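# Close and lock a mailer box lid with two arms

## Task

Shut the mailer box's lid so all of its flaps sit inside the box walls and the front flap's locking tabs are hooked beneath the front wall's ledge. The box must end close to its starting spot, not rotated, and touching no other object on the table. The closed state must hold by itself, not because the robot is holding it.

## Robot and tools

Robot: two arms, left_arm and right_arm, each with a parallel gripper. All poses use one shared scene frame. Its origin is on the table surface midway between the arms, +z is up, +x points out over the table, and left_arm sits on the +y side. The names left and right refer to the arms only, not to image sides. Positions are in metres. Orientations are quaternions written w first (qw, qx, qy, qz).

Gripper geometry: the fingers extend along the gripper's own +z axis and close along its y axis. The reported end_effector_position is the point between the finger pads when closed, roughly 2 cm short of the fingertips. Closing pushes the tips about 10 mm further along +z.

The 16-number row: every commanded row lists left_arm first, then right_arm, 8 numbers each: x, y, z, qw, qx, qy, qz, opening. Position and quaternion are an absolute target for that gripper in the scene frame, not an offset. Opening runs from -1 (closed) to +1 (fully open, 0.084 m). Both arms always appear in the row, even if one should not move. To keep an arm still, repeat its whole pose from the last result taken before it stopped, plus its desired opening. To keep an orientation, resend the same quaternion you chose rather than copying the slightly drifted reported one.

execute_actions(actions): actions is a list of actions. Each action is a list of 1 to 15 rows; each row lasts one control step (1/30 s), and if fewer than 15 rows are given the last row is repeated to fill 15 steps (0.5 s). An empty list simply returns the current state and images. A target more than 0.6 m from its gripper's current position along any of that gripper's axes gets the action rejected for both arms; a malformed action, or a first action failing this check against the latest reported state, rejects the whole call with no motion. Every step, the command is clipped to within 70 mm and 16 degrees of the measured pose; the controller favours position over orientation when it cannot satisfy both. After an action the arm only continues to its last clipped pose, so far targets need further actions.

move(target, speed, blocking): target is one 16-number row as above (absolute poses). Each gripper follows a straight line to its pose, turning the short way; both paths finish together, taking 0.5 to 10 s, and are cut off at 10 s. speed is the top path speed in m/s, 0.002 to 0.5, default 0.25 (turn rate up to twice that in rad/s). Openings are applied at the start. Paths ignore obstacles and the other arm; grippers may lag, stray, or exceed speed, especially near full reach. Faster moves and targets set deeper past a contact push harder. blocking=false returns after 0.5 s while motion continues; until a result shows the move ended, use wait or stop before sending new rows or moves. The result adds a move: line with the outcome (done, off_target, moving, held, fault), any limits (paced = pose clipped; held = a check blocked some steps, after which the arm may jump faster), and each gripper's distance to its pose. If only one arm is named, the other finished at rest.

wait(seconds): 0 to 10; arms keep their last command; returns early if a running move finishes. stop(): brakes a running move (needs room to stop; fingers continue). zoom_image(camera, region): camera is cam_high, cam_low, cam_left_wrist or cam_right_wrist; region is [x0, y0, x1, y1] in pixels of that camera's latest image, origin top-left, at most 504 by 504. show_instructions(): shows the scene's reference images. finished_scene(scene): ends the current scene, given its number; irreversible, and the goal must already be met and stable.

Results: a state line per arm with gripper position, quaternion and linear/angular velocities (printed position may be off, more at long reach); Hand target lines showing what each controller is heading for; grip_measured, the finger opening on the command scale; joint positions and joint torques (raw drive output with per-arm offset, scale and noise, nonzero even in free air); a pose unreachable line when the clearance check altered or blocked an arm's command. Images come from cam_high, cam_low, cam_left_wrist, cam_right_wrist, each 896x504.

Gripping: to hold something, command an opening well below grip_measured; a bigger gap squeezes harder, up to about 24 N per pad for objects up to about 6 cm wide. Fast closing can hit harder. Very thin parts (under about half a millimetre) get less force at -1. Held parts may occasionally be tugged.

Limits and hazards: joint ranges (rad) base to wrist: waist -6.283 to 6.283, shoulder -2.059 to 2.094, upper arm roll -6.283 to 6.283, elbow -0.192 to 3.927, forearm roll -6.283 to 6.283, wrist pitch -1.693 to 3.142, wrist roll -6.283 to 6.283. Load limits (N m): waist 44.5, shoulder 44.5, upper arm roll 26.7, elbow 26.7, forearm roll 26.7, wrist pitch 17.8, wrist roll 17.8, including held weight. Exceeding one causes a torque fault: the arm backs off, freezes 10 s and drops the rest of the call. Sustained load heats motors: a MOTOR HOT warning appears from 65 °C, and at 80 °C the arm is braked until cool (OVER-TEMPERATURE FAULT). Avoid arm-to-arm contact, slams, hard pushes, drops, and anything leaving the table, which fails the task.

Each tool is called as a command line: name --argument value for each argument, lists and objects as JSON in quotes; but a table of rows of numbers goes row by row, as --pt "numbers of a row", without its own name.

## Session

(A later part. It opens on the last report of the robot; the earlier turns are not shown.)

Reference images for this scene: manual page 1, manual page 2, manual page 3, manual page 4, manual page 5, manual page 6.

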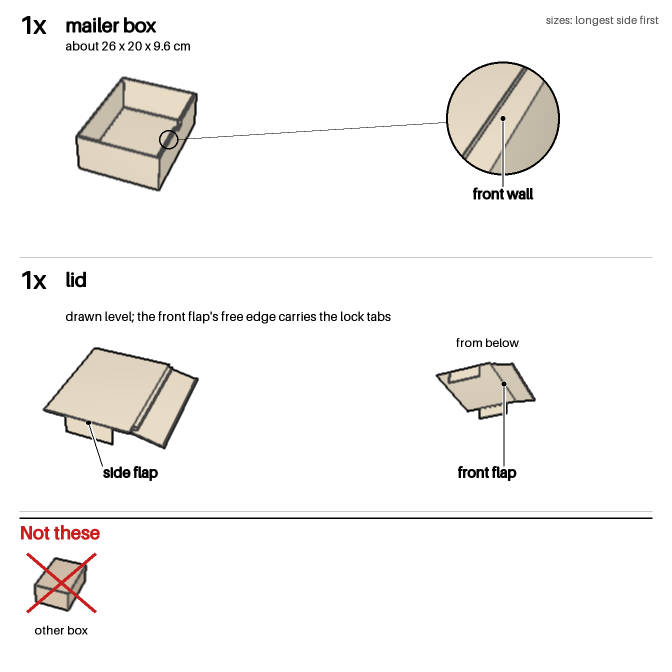

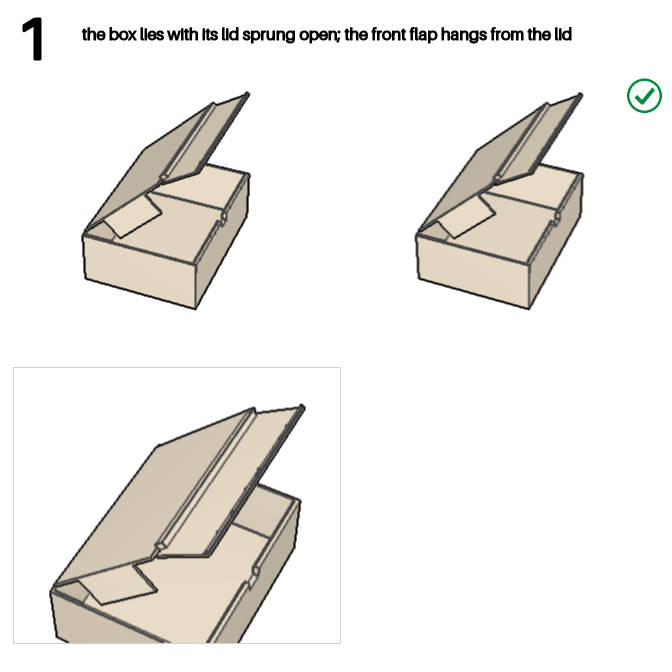

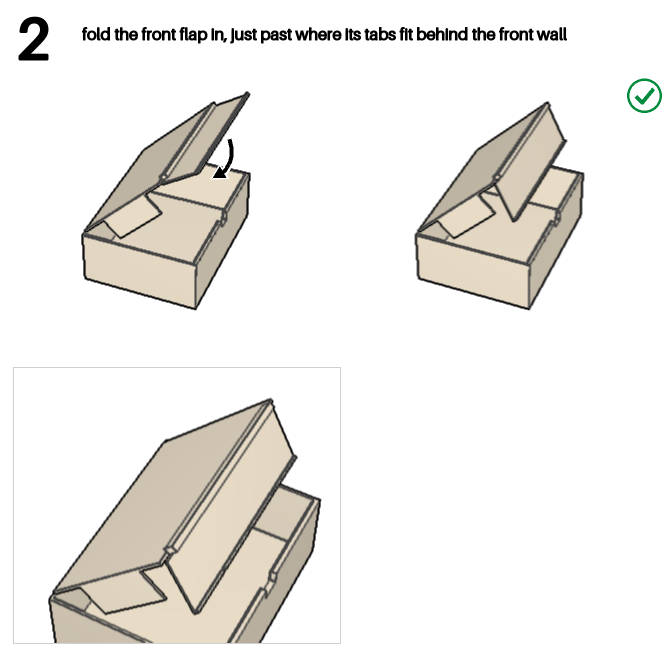

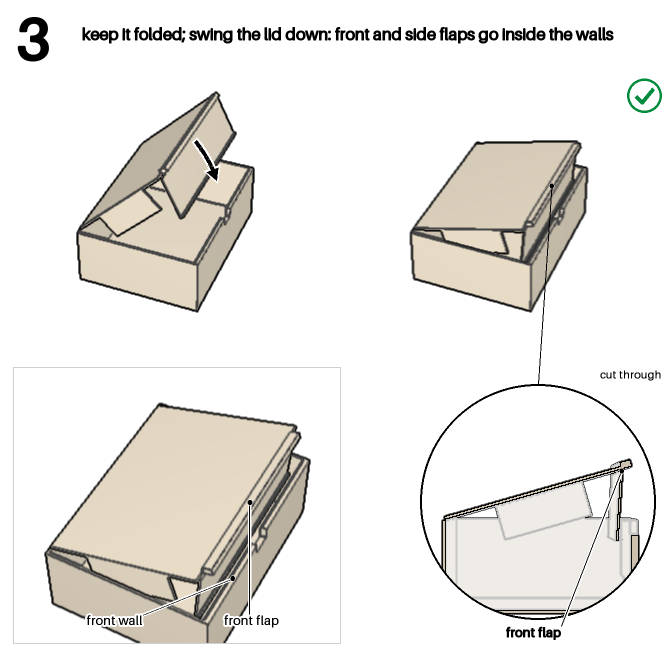

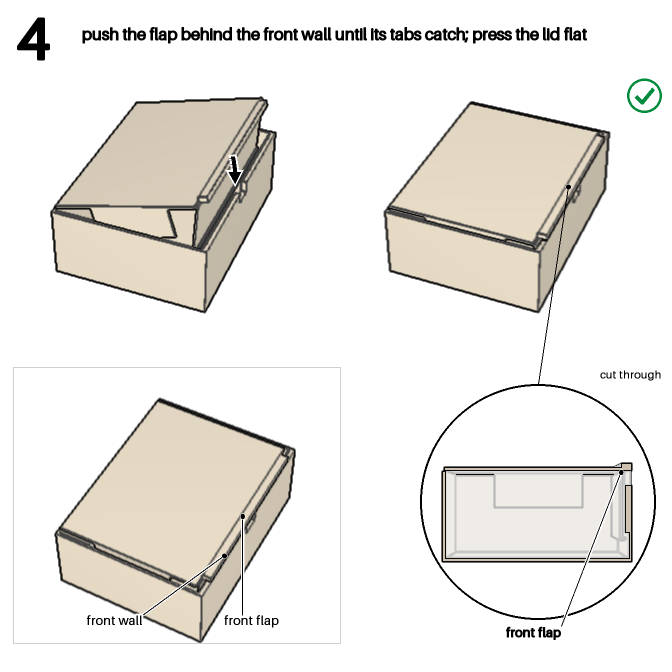

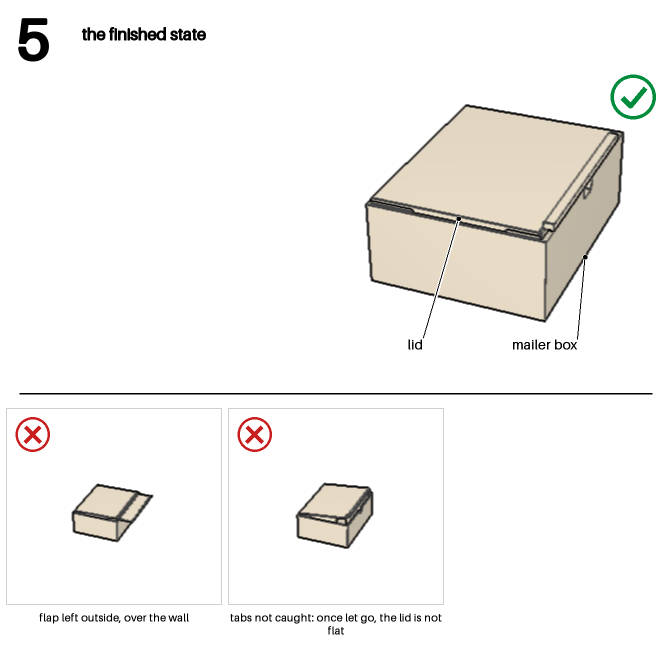

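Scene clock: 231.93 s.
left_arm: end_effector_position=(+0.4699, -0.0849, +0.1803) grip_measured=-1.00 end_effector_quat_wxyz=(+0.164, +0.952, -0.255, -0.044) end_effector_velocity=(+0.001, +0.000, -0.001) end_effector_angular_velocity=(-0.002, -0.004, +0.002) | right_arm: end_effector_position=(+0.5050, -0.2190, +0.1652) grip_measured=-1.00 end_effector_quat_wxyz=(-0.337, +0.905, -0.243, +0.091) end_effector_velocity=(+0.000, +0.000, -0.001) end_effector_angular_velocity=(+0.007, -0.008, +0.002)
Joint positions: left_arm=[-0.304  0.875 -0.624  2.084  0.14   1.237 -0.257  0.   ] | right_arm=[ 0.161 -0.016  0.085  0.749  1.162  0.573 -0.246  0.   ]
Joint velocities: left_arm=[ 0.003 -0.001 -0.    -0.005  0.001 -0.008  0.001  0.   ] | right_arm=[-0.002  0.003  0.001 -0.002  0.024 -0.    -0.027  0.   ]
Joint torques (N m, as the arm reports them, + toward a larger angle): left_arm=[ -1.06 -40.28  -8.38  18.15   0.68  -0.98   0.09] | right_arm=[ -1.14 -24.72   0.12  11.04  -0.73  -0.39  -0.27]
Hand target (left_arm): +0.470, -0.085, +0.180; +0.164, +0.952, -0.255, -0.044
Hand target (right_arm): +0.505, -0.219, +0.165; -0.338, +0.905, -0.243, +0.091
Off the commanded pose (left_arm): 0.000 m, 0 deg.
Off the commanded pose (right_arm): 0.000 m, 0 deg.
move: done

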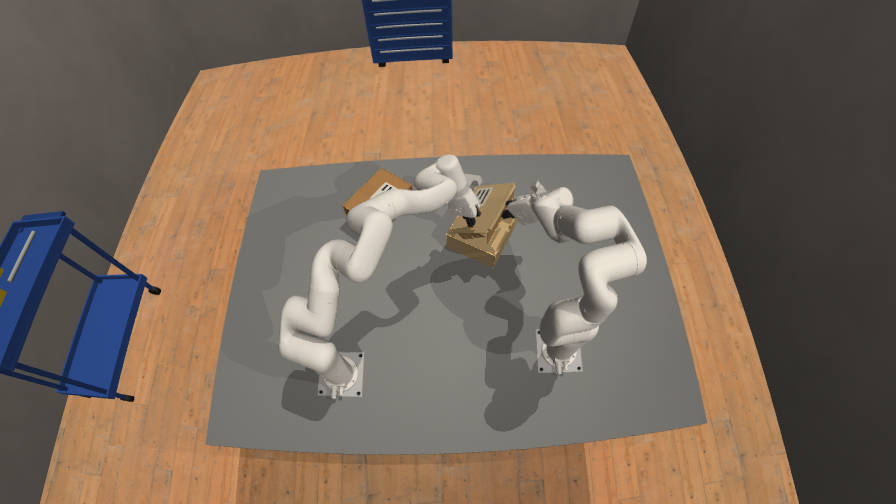

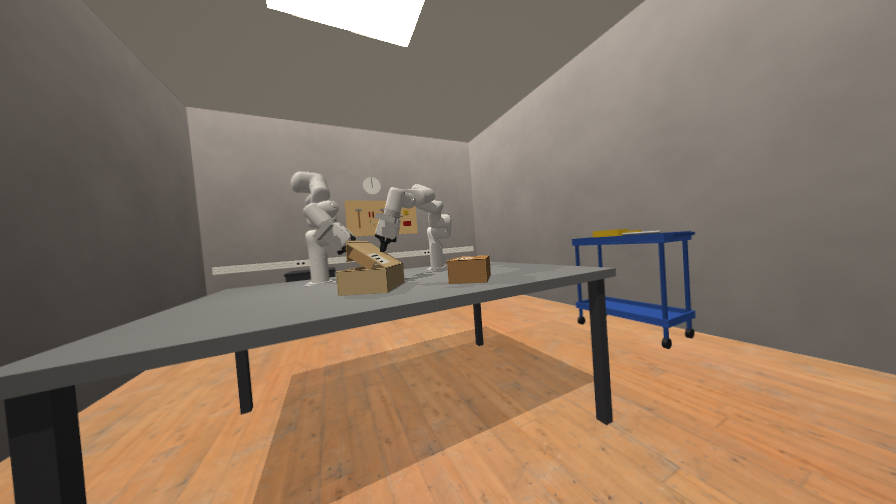

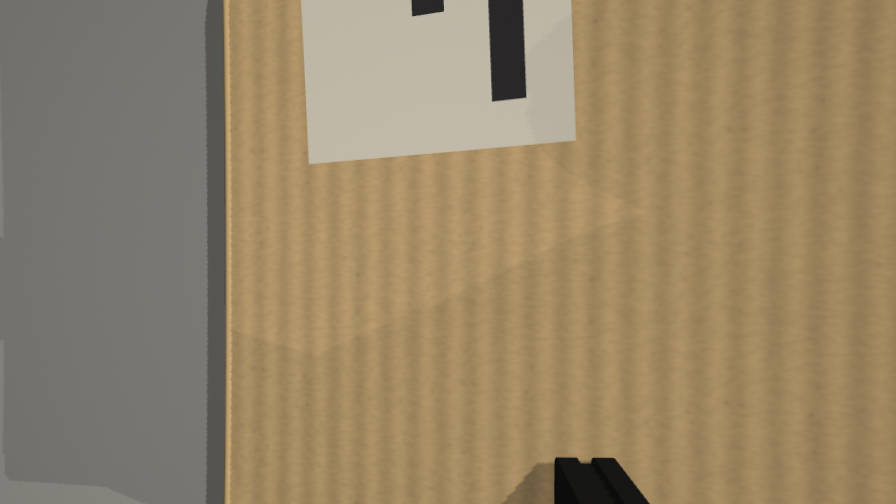

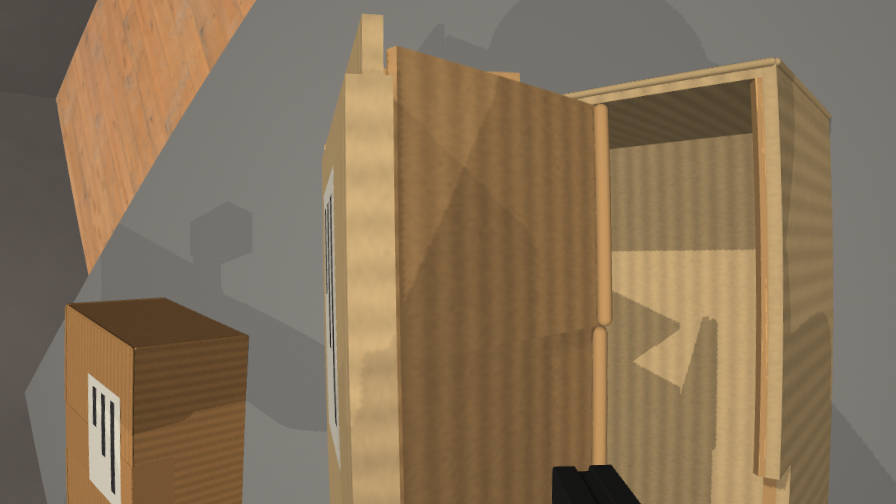

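move --target '[0.465,-0.095,0.158,0.164,0.951,-0.255,-0.044,-1,0.50,-0.228,0.148,-0.37,0.89,-0.24,0.1,-1]' --speed 0.04

zoom_image --camera "cam_low" --region '[300,170,480,310]'

Scene clock: 239.43 s.
left_arm: end_effector_position=(+0.4652, -0.0947, +0.1584) grip_measured=-1.00 end_effector_quat_wxyz=(+0.164, +0.952, -0.255, -0.044) end_effector_velocity=(+0.001, -0.000, -0.001) end_effector_angular_velocity=(-0.001, -0.001, +0.003) | right_arm: end_effector_position=(+0.5000, -0.2280, +0.1481) grip_measured=-1.00 end_effector_quat_wxyz=(-0.370, +0.892, -0.241, +0.100) end_effector_velocity=(-0.000, +0.000, -0.001) end_effector_angular_velocity=(+0.008, -0.007, +0.002)
Joint positions: left_arm=[-0.319  0.898 -0.618  2.058  0.148  1.186 -0.265  0.   ] | right_arm=[ 0.141  0.009  0.063  0.716  1.349  0.605 -0.461  0.   ]
Joint velocities: left_arm=[ 0.     0.002  0.001 -0.     0.    -0.005 -0.001  0.   ] | right_arm=[-0.002  0.001 -0.001 -0.003  0.021  0.005 -0.024  0.   ]
Joint torques (N m, as the arm reports them, + toward a larger angle): left_arm=[ -1.73 -39.05  -8.41  16.92   0.71  -1.03   0.12] | right_arm=[ -0.76 -25.64   0.99  11.28  -0.78   0.15  -0.5 ]
Hand target (left_arm): +0.465, -0.095, +0.158; +0.164, +0.952, -0.255, -0.044
Hand target (right_arm): +0.500, -0.228, +0.148; -0.371, +0.892, -0.240, +0.100
Off the commanded pose (left_arm): 0.001 m, 0 deg.
Off the commanded pose (right_arm): 0.000 m, 0 deg.
move: done

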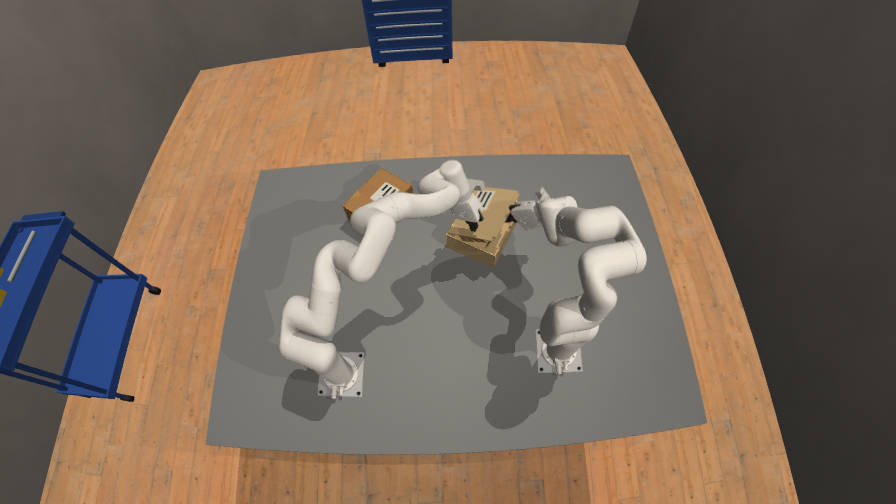

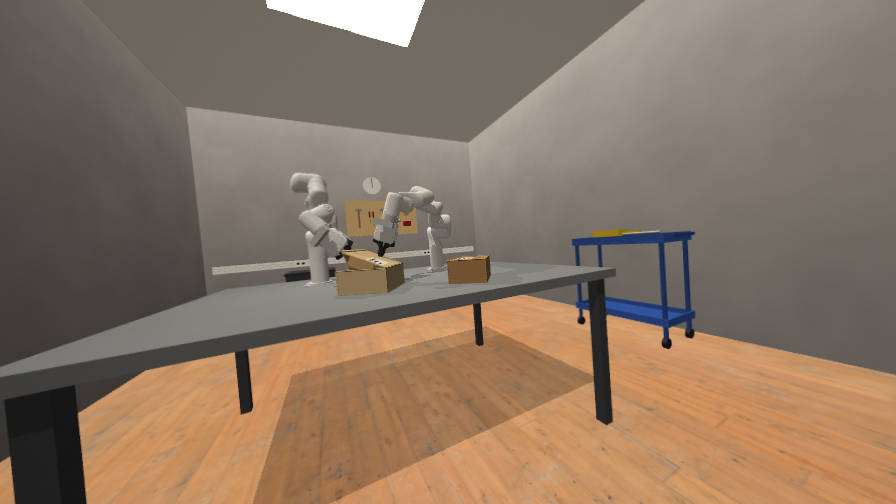

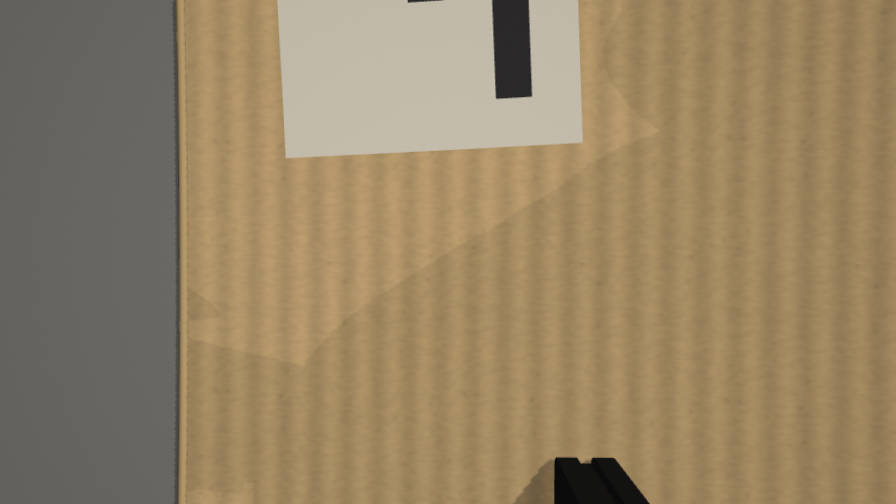

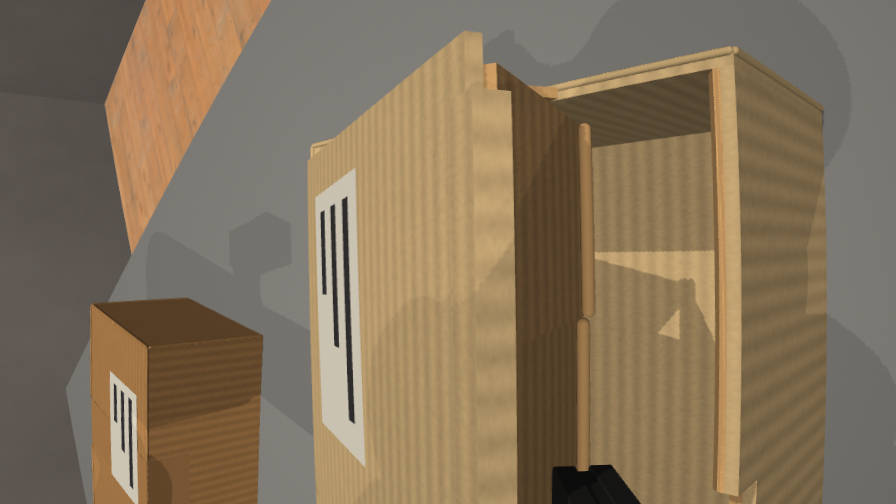

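Region (300, 170, 480, 310) of cam_low's 896x504 image, scaled by 2.800, with more detail than that image has.

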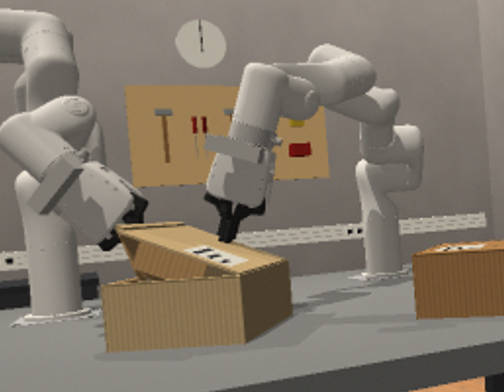

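move --target '[0.46,-0.105,0.14,0.164,0.951,-0.255,-0.044,-1,0.492,-0.242,0.135,-0.406,0.876,-0.235,0.109,-1]' --speed 0.03

zoom_image --camera "cam_low" --region '[320,220,420,300]'

Scene clock: 247.87 s.
left_arm: end_effector_position=(+0.4613, -0.1047, +0.1420) grip_measured=-1.00 end_effector_quat_wxyz=(+0.165, +0.952, -0.255, -0.042) end_effector_velocity=(+0.001, +0.000, -0.002) end_effector_angular_velocity=(+0.001, -0.001, +0.002) | right_arm: end_effector_position=(+0.4917, -0.2422, +0.1344) grip_measured=-1.00 end_effector_quat_wxyz=(-0.405, +0.877, -0.236, +0.109) end_effector_velocity=(+0.000, -0.001, +0.000) end_effector_angular_velocity=(+0.008, -0.007, -0.001)
Joint positions: left_arm=[-0.337  0.922 -0.612  2.05   0.157  1.148 -0.276  0.   ] | right_arm=[ 0.104  0.026  0.028  0.676  1.487  0.685 -0.656  0.   ]
Joint velocities: left_arm=[ 0.     0.003  0.001 -0.001  0.003 -0.003 -0.001  0.   ] | right_arm=[-0.004  0.001 -0.004 -0.002  0.012  0.009 -0.018  0.   ]
Joint torques (N m, as the arm reports them, + toward a larger angle): left_arm=[ -6.41 -25.52  -9.3    7.32   0.22  -0.1    0.12] | right_arm=[  0.76 -31.19   3.39  13.95   0.36   1.96  -0.28]
Hand target (left_arm): +0.460, -0.105, +0.140; +0.164, +0.952, -0.255, -0.044
Hand target (right_arm): +0.492, -0.242, +0.135; -0.406, +0.876, -0.235, +0.109
Off the commanded pose (left_arm): 0.002 m, 0 deg.
Off the commanded pose (right_arm): 0.001 m, 0 deg.
move: done

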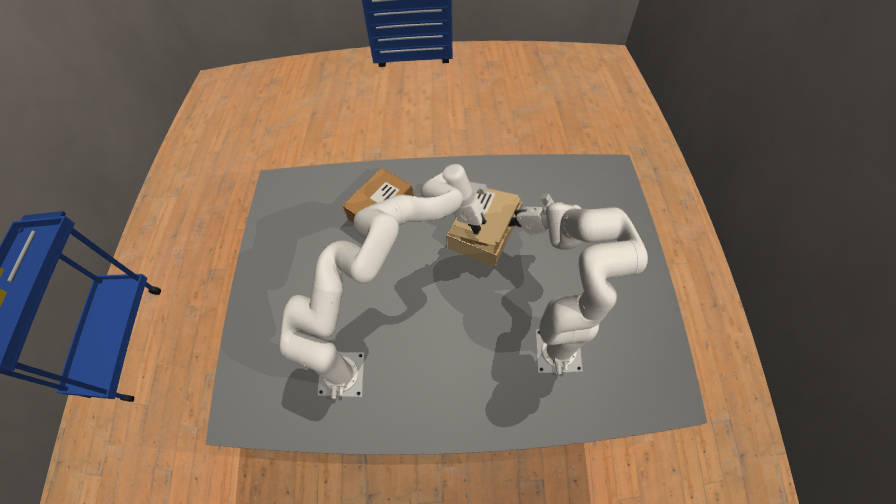

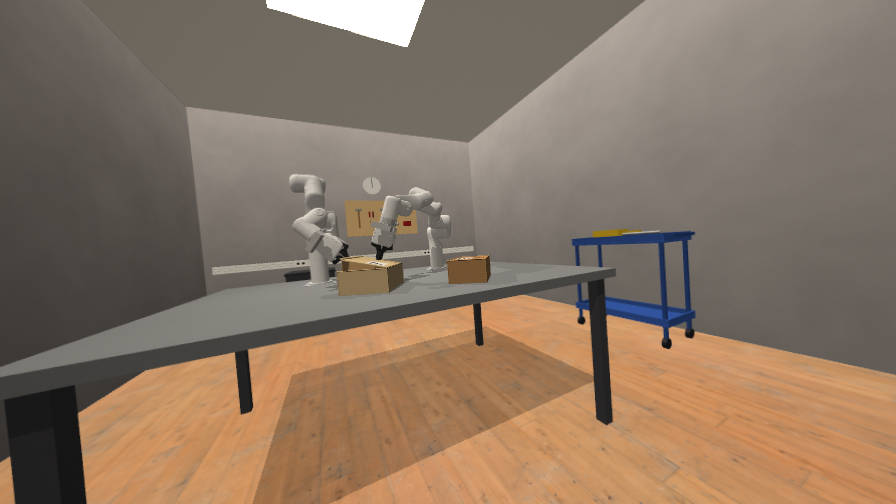

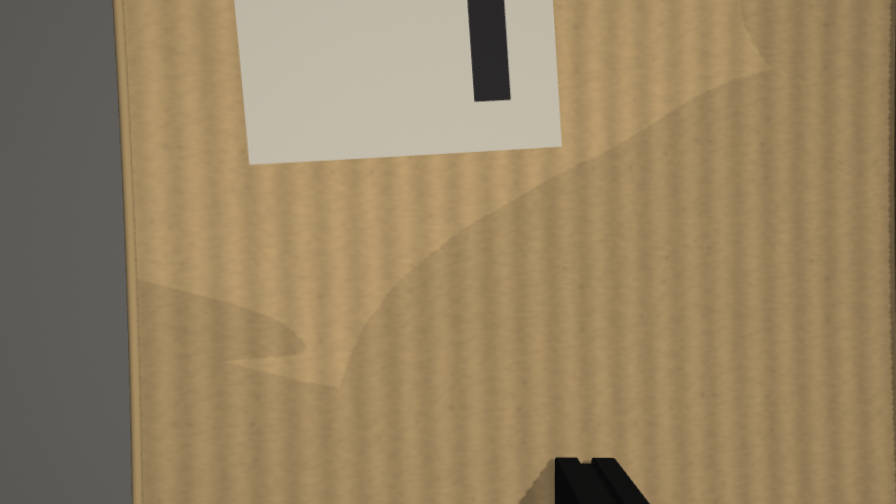

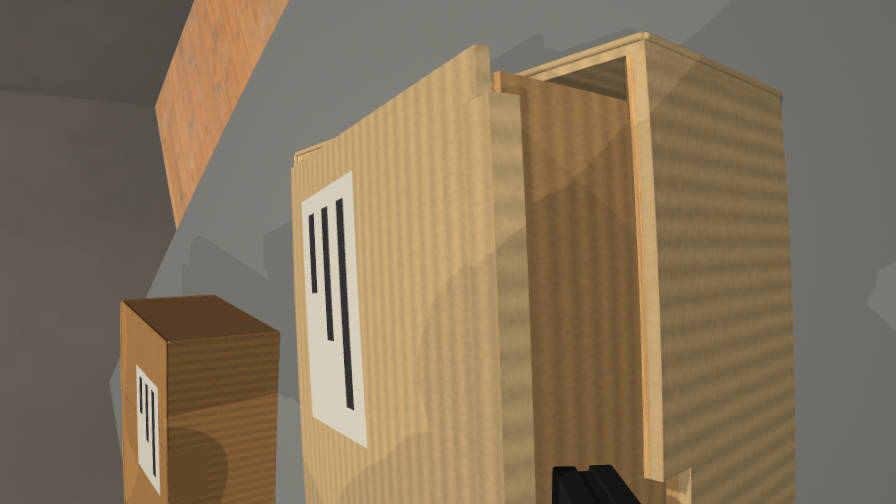

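Region (320, 220, 420, 300) of cam_low's 896x504 image, scaled by 5.040, with more detail than that image has; it fills the top 403 rows of this view, and the rest is white.

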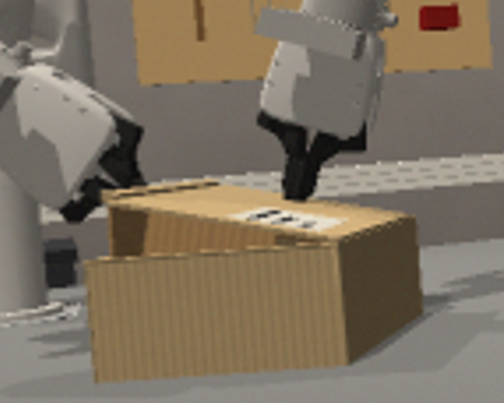

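move --target '[0.4613,-0.1047,0.142,0.164,0.951,-0.255,-0.044,-1,0.465,-0.29,0.175,-0.406,0.876,-0.235,0.109,-1]' --speed 0.08

move --target '[0.455,-0.135,0.13,0.164,0.951,-0.255,-0.044,-1,0.42,-0.36,0.25,-0.25,0.933,-0.25,0.067,-1]' --speed 0.1

Scene clock: 254.77 s.
left_arm: end_effector_position=(+0.4613, -0.1047, +0.1420) grip_measured=-1.00 end_effector_quat_wxyz=(+0.164, +0.952, -0.255, -0.044) end_effector_velocity=(+0.000, +0.000, +0.001) end_effector_angular_velocity=(-0.000, -0.000, +0.000) | right_arm: end_effector_position=(+0.4650, -0.2894, +0.1748) grip_measured=-1.00 end_effector_quat_wxyz=(-0.406, +0.876, -0.235, +0.109) end_effector_velocity=(-0.001, -0.002, +0.001) end_effector_angular_velocity=(-0.001, +0.001, -0.001)
Joint positions: left_arm=[-0.34   0.927 -0.612  2.059  0.157  1.156 -0.275  0.   ] | right_arm=[ 0.023 -0.158 -0.049  0.592  1.277  0.8   -0.539  0.   ]
Joint velocities: left_arm=[ 0.    -0.001 -0.     0.001  0.     0.001 -0.     0.   ] | right_arm=[-0.003 -0.006 -0.003 -0.002 -0.009  0.003  0.004  0.   ]
Joint torques (N m, as the arm reports them, + toward a larger angle): left_arm=[ -1.27 -41.93  -8.87  18.53   0.72  -1.09   0.16] | right_arm=[ -1.77 -19.53   0.19  10.77  -0.48   0.19  -0.45]
Hand target (left_arm): +0.461, -0.105, +0.142; +0.164, +0.952, -0.255, -0.044
Hand target (right_arm): +0.465, -0.290, +0.175; -0.406, +0.876, -0.235, +0.109
Off the commanded pose (left_arm): 0.000 m, 0 deg.
Off the commanded pose (right_arm): 0.001 m, 0 deg.
move: done

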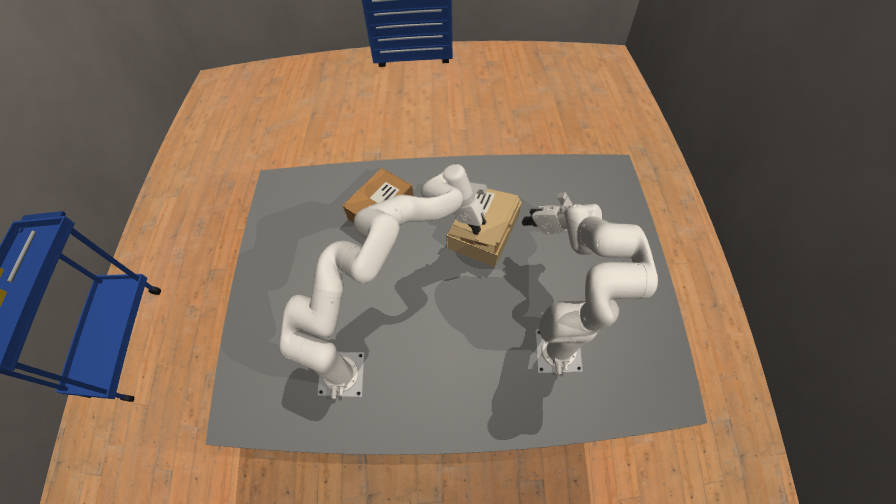

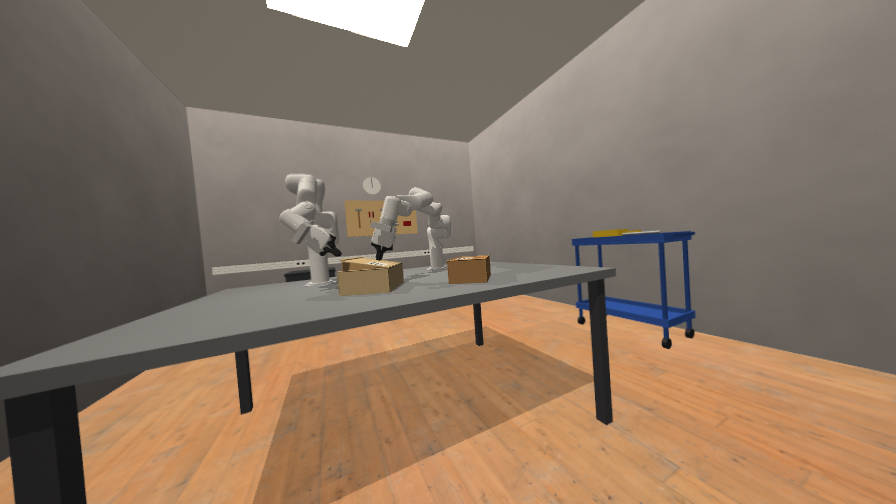

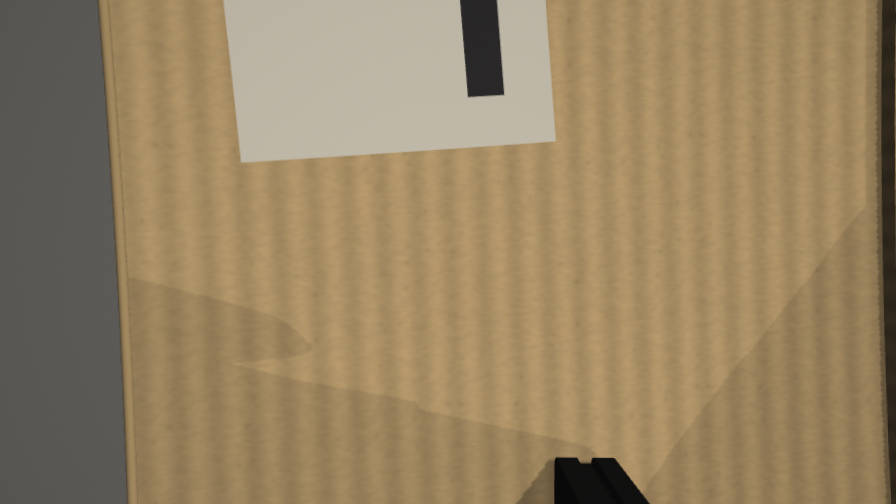

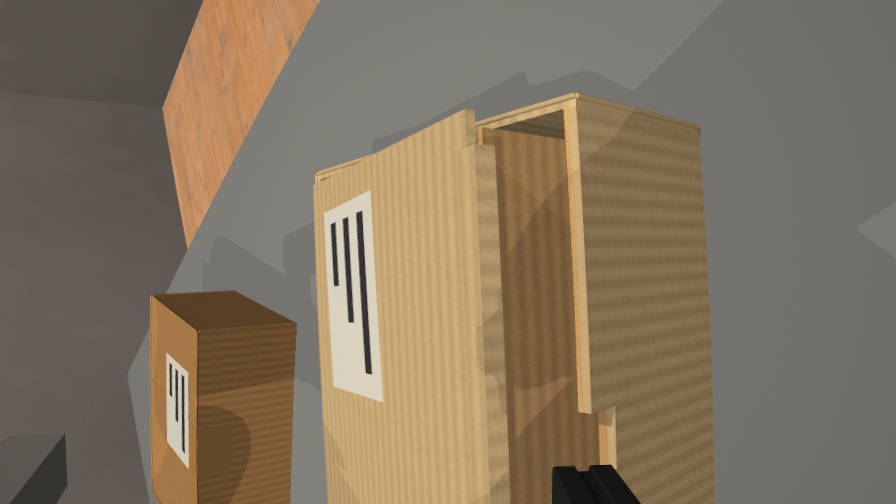

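Scene clock: 256.90 s.
left_arm: end_effector_position=(+0.4550, -0.1348, +0.1300) grip_measured=-1.00 end_effector_quat_wxyz=(+0.164, +0.952, -0.255, -0.044) end_effector_velocity=(+0.001, -0.000, -0.000) end_effector_angular_velocity=(-0.000, -0.001, +0.002) | right_arm: end_effector_position=(+0.4200, -0.3593, +0.2495) grip_measured=-1.00 end_effector_quat_wxyz=(-0.251, +0.933, -0.250, +0.067) end_effector_velocity=(-0.001, -0.000, +0.002) end_effector_angular_velocity=(-0.007, +0.005, +0.003)
Joint positions: left_arm=[-0.425  1.011 -0.594  2.185  0.177  1.178 -0.306  0.   ] | right_arm=[-0.131 -0.425 -0.017  0.667  0.592  1.004  0.011  0.   ]
Joint velocities: left_arm=[-0.001  0.003  0.001  0.005  0.001  0.001 -0.     0.   ] | right_arm=[-0.002 -0.003  0.003  0.006 -0.012  0.009  0.009  0.   ]
Joint torques (N m, as the arm reports them, + toward a larger angle): left_arm=[ -1.32 -43.6   -8.28  18.15   0.48  -1.02   0.1 ] | right_arm=[ -1.43 -13.56   0.15  12.08  -0.39  -1.03  -0.34]
Hand target (left_arm): +0.455, -0.135, +0.130; +0.164, +0.952, -0.255, -0.044
Hand target (right_arm): +0.420, -0.360, +0.250; -0.251, +0.933, -0.250, +0.067
Off the commanded pose (left_arm): 0.000 m, 0 deg.
Off the commanded pose (right_arm): 0.001 m, 0 deg.
move: done

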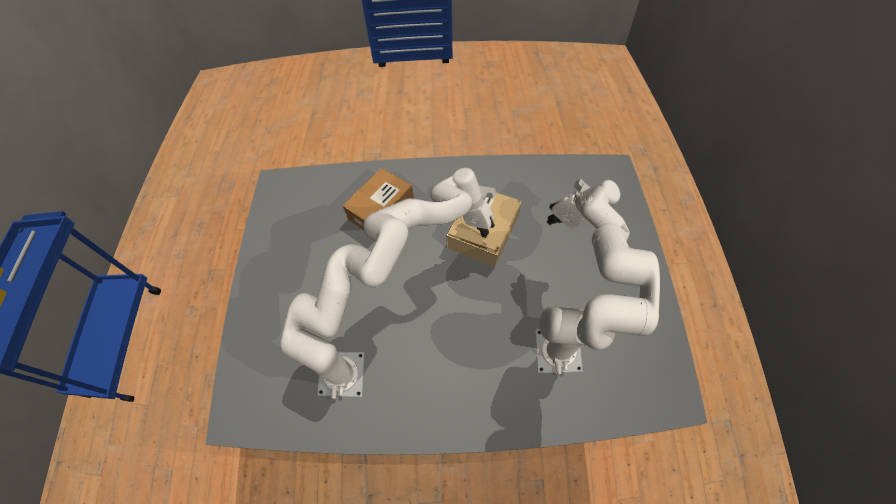

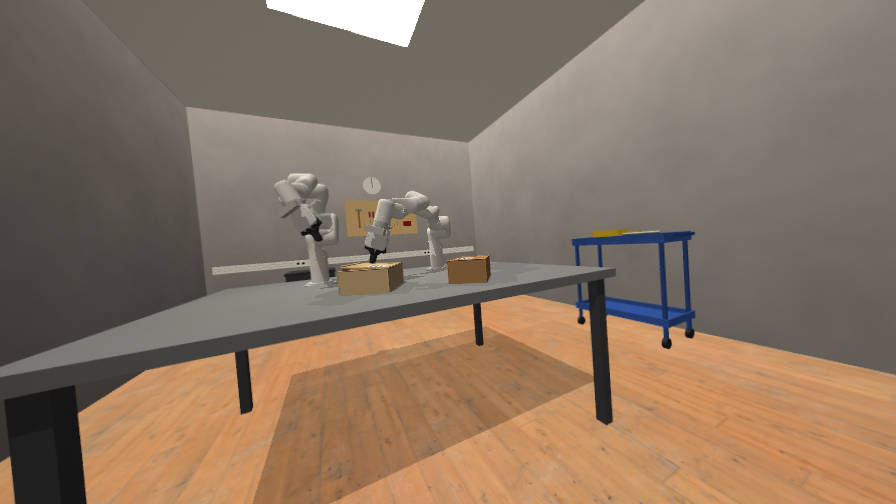

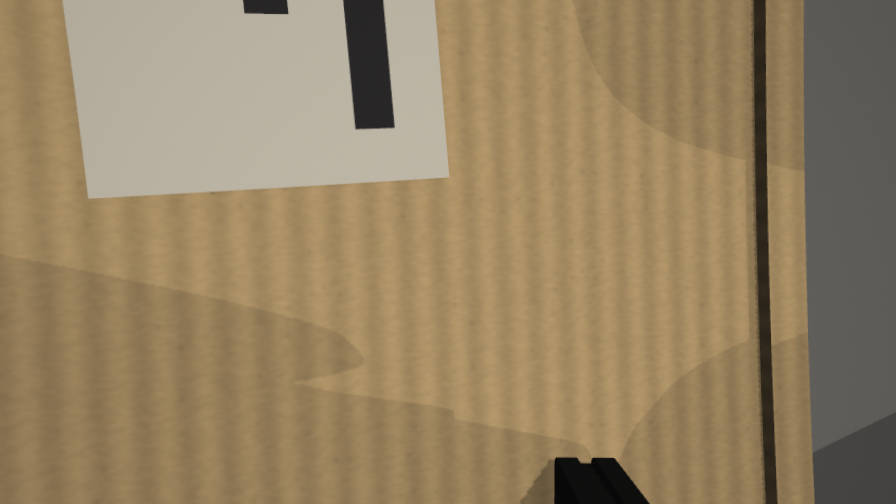

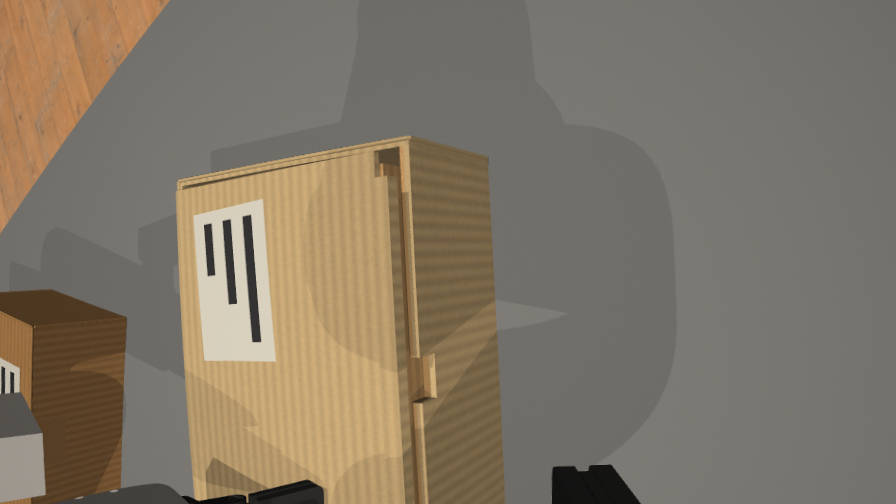

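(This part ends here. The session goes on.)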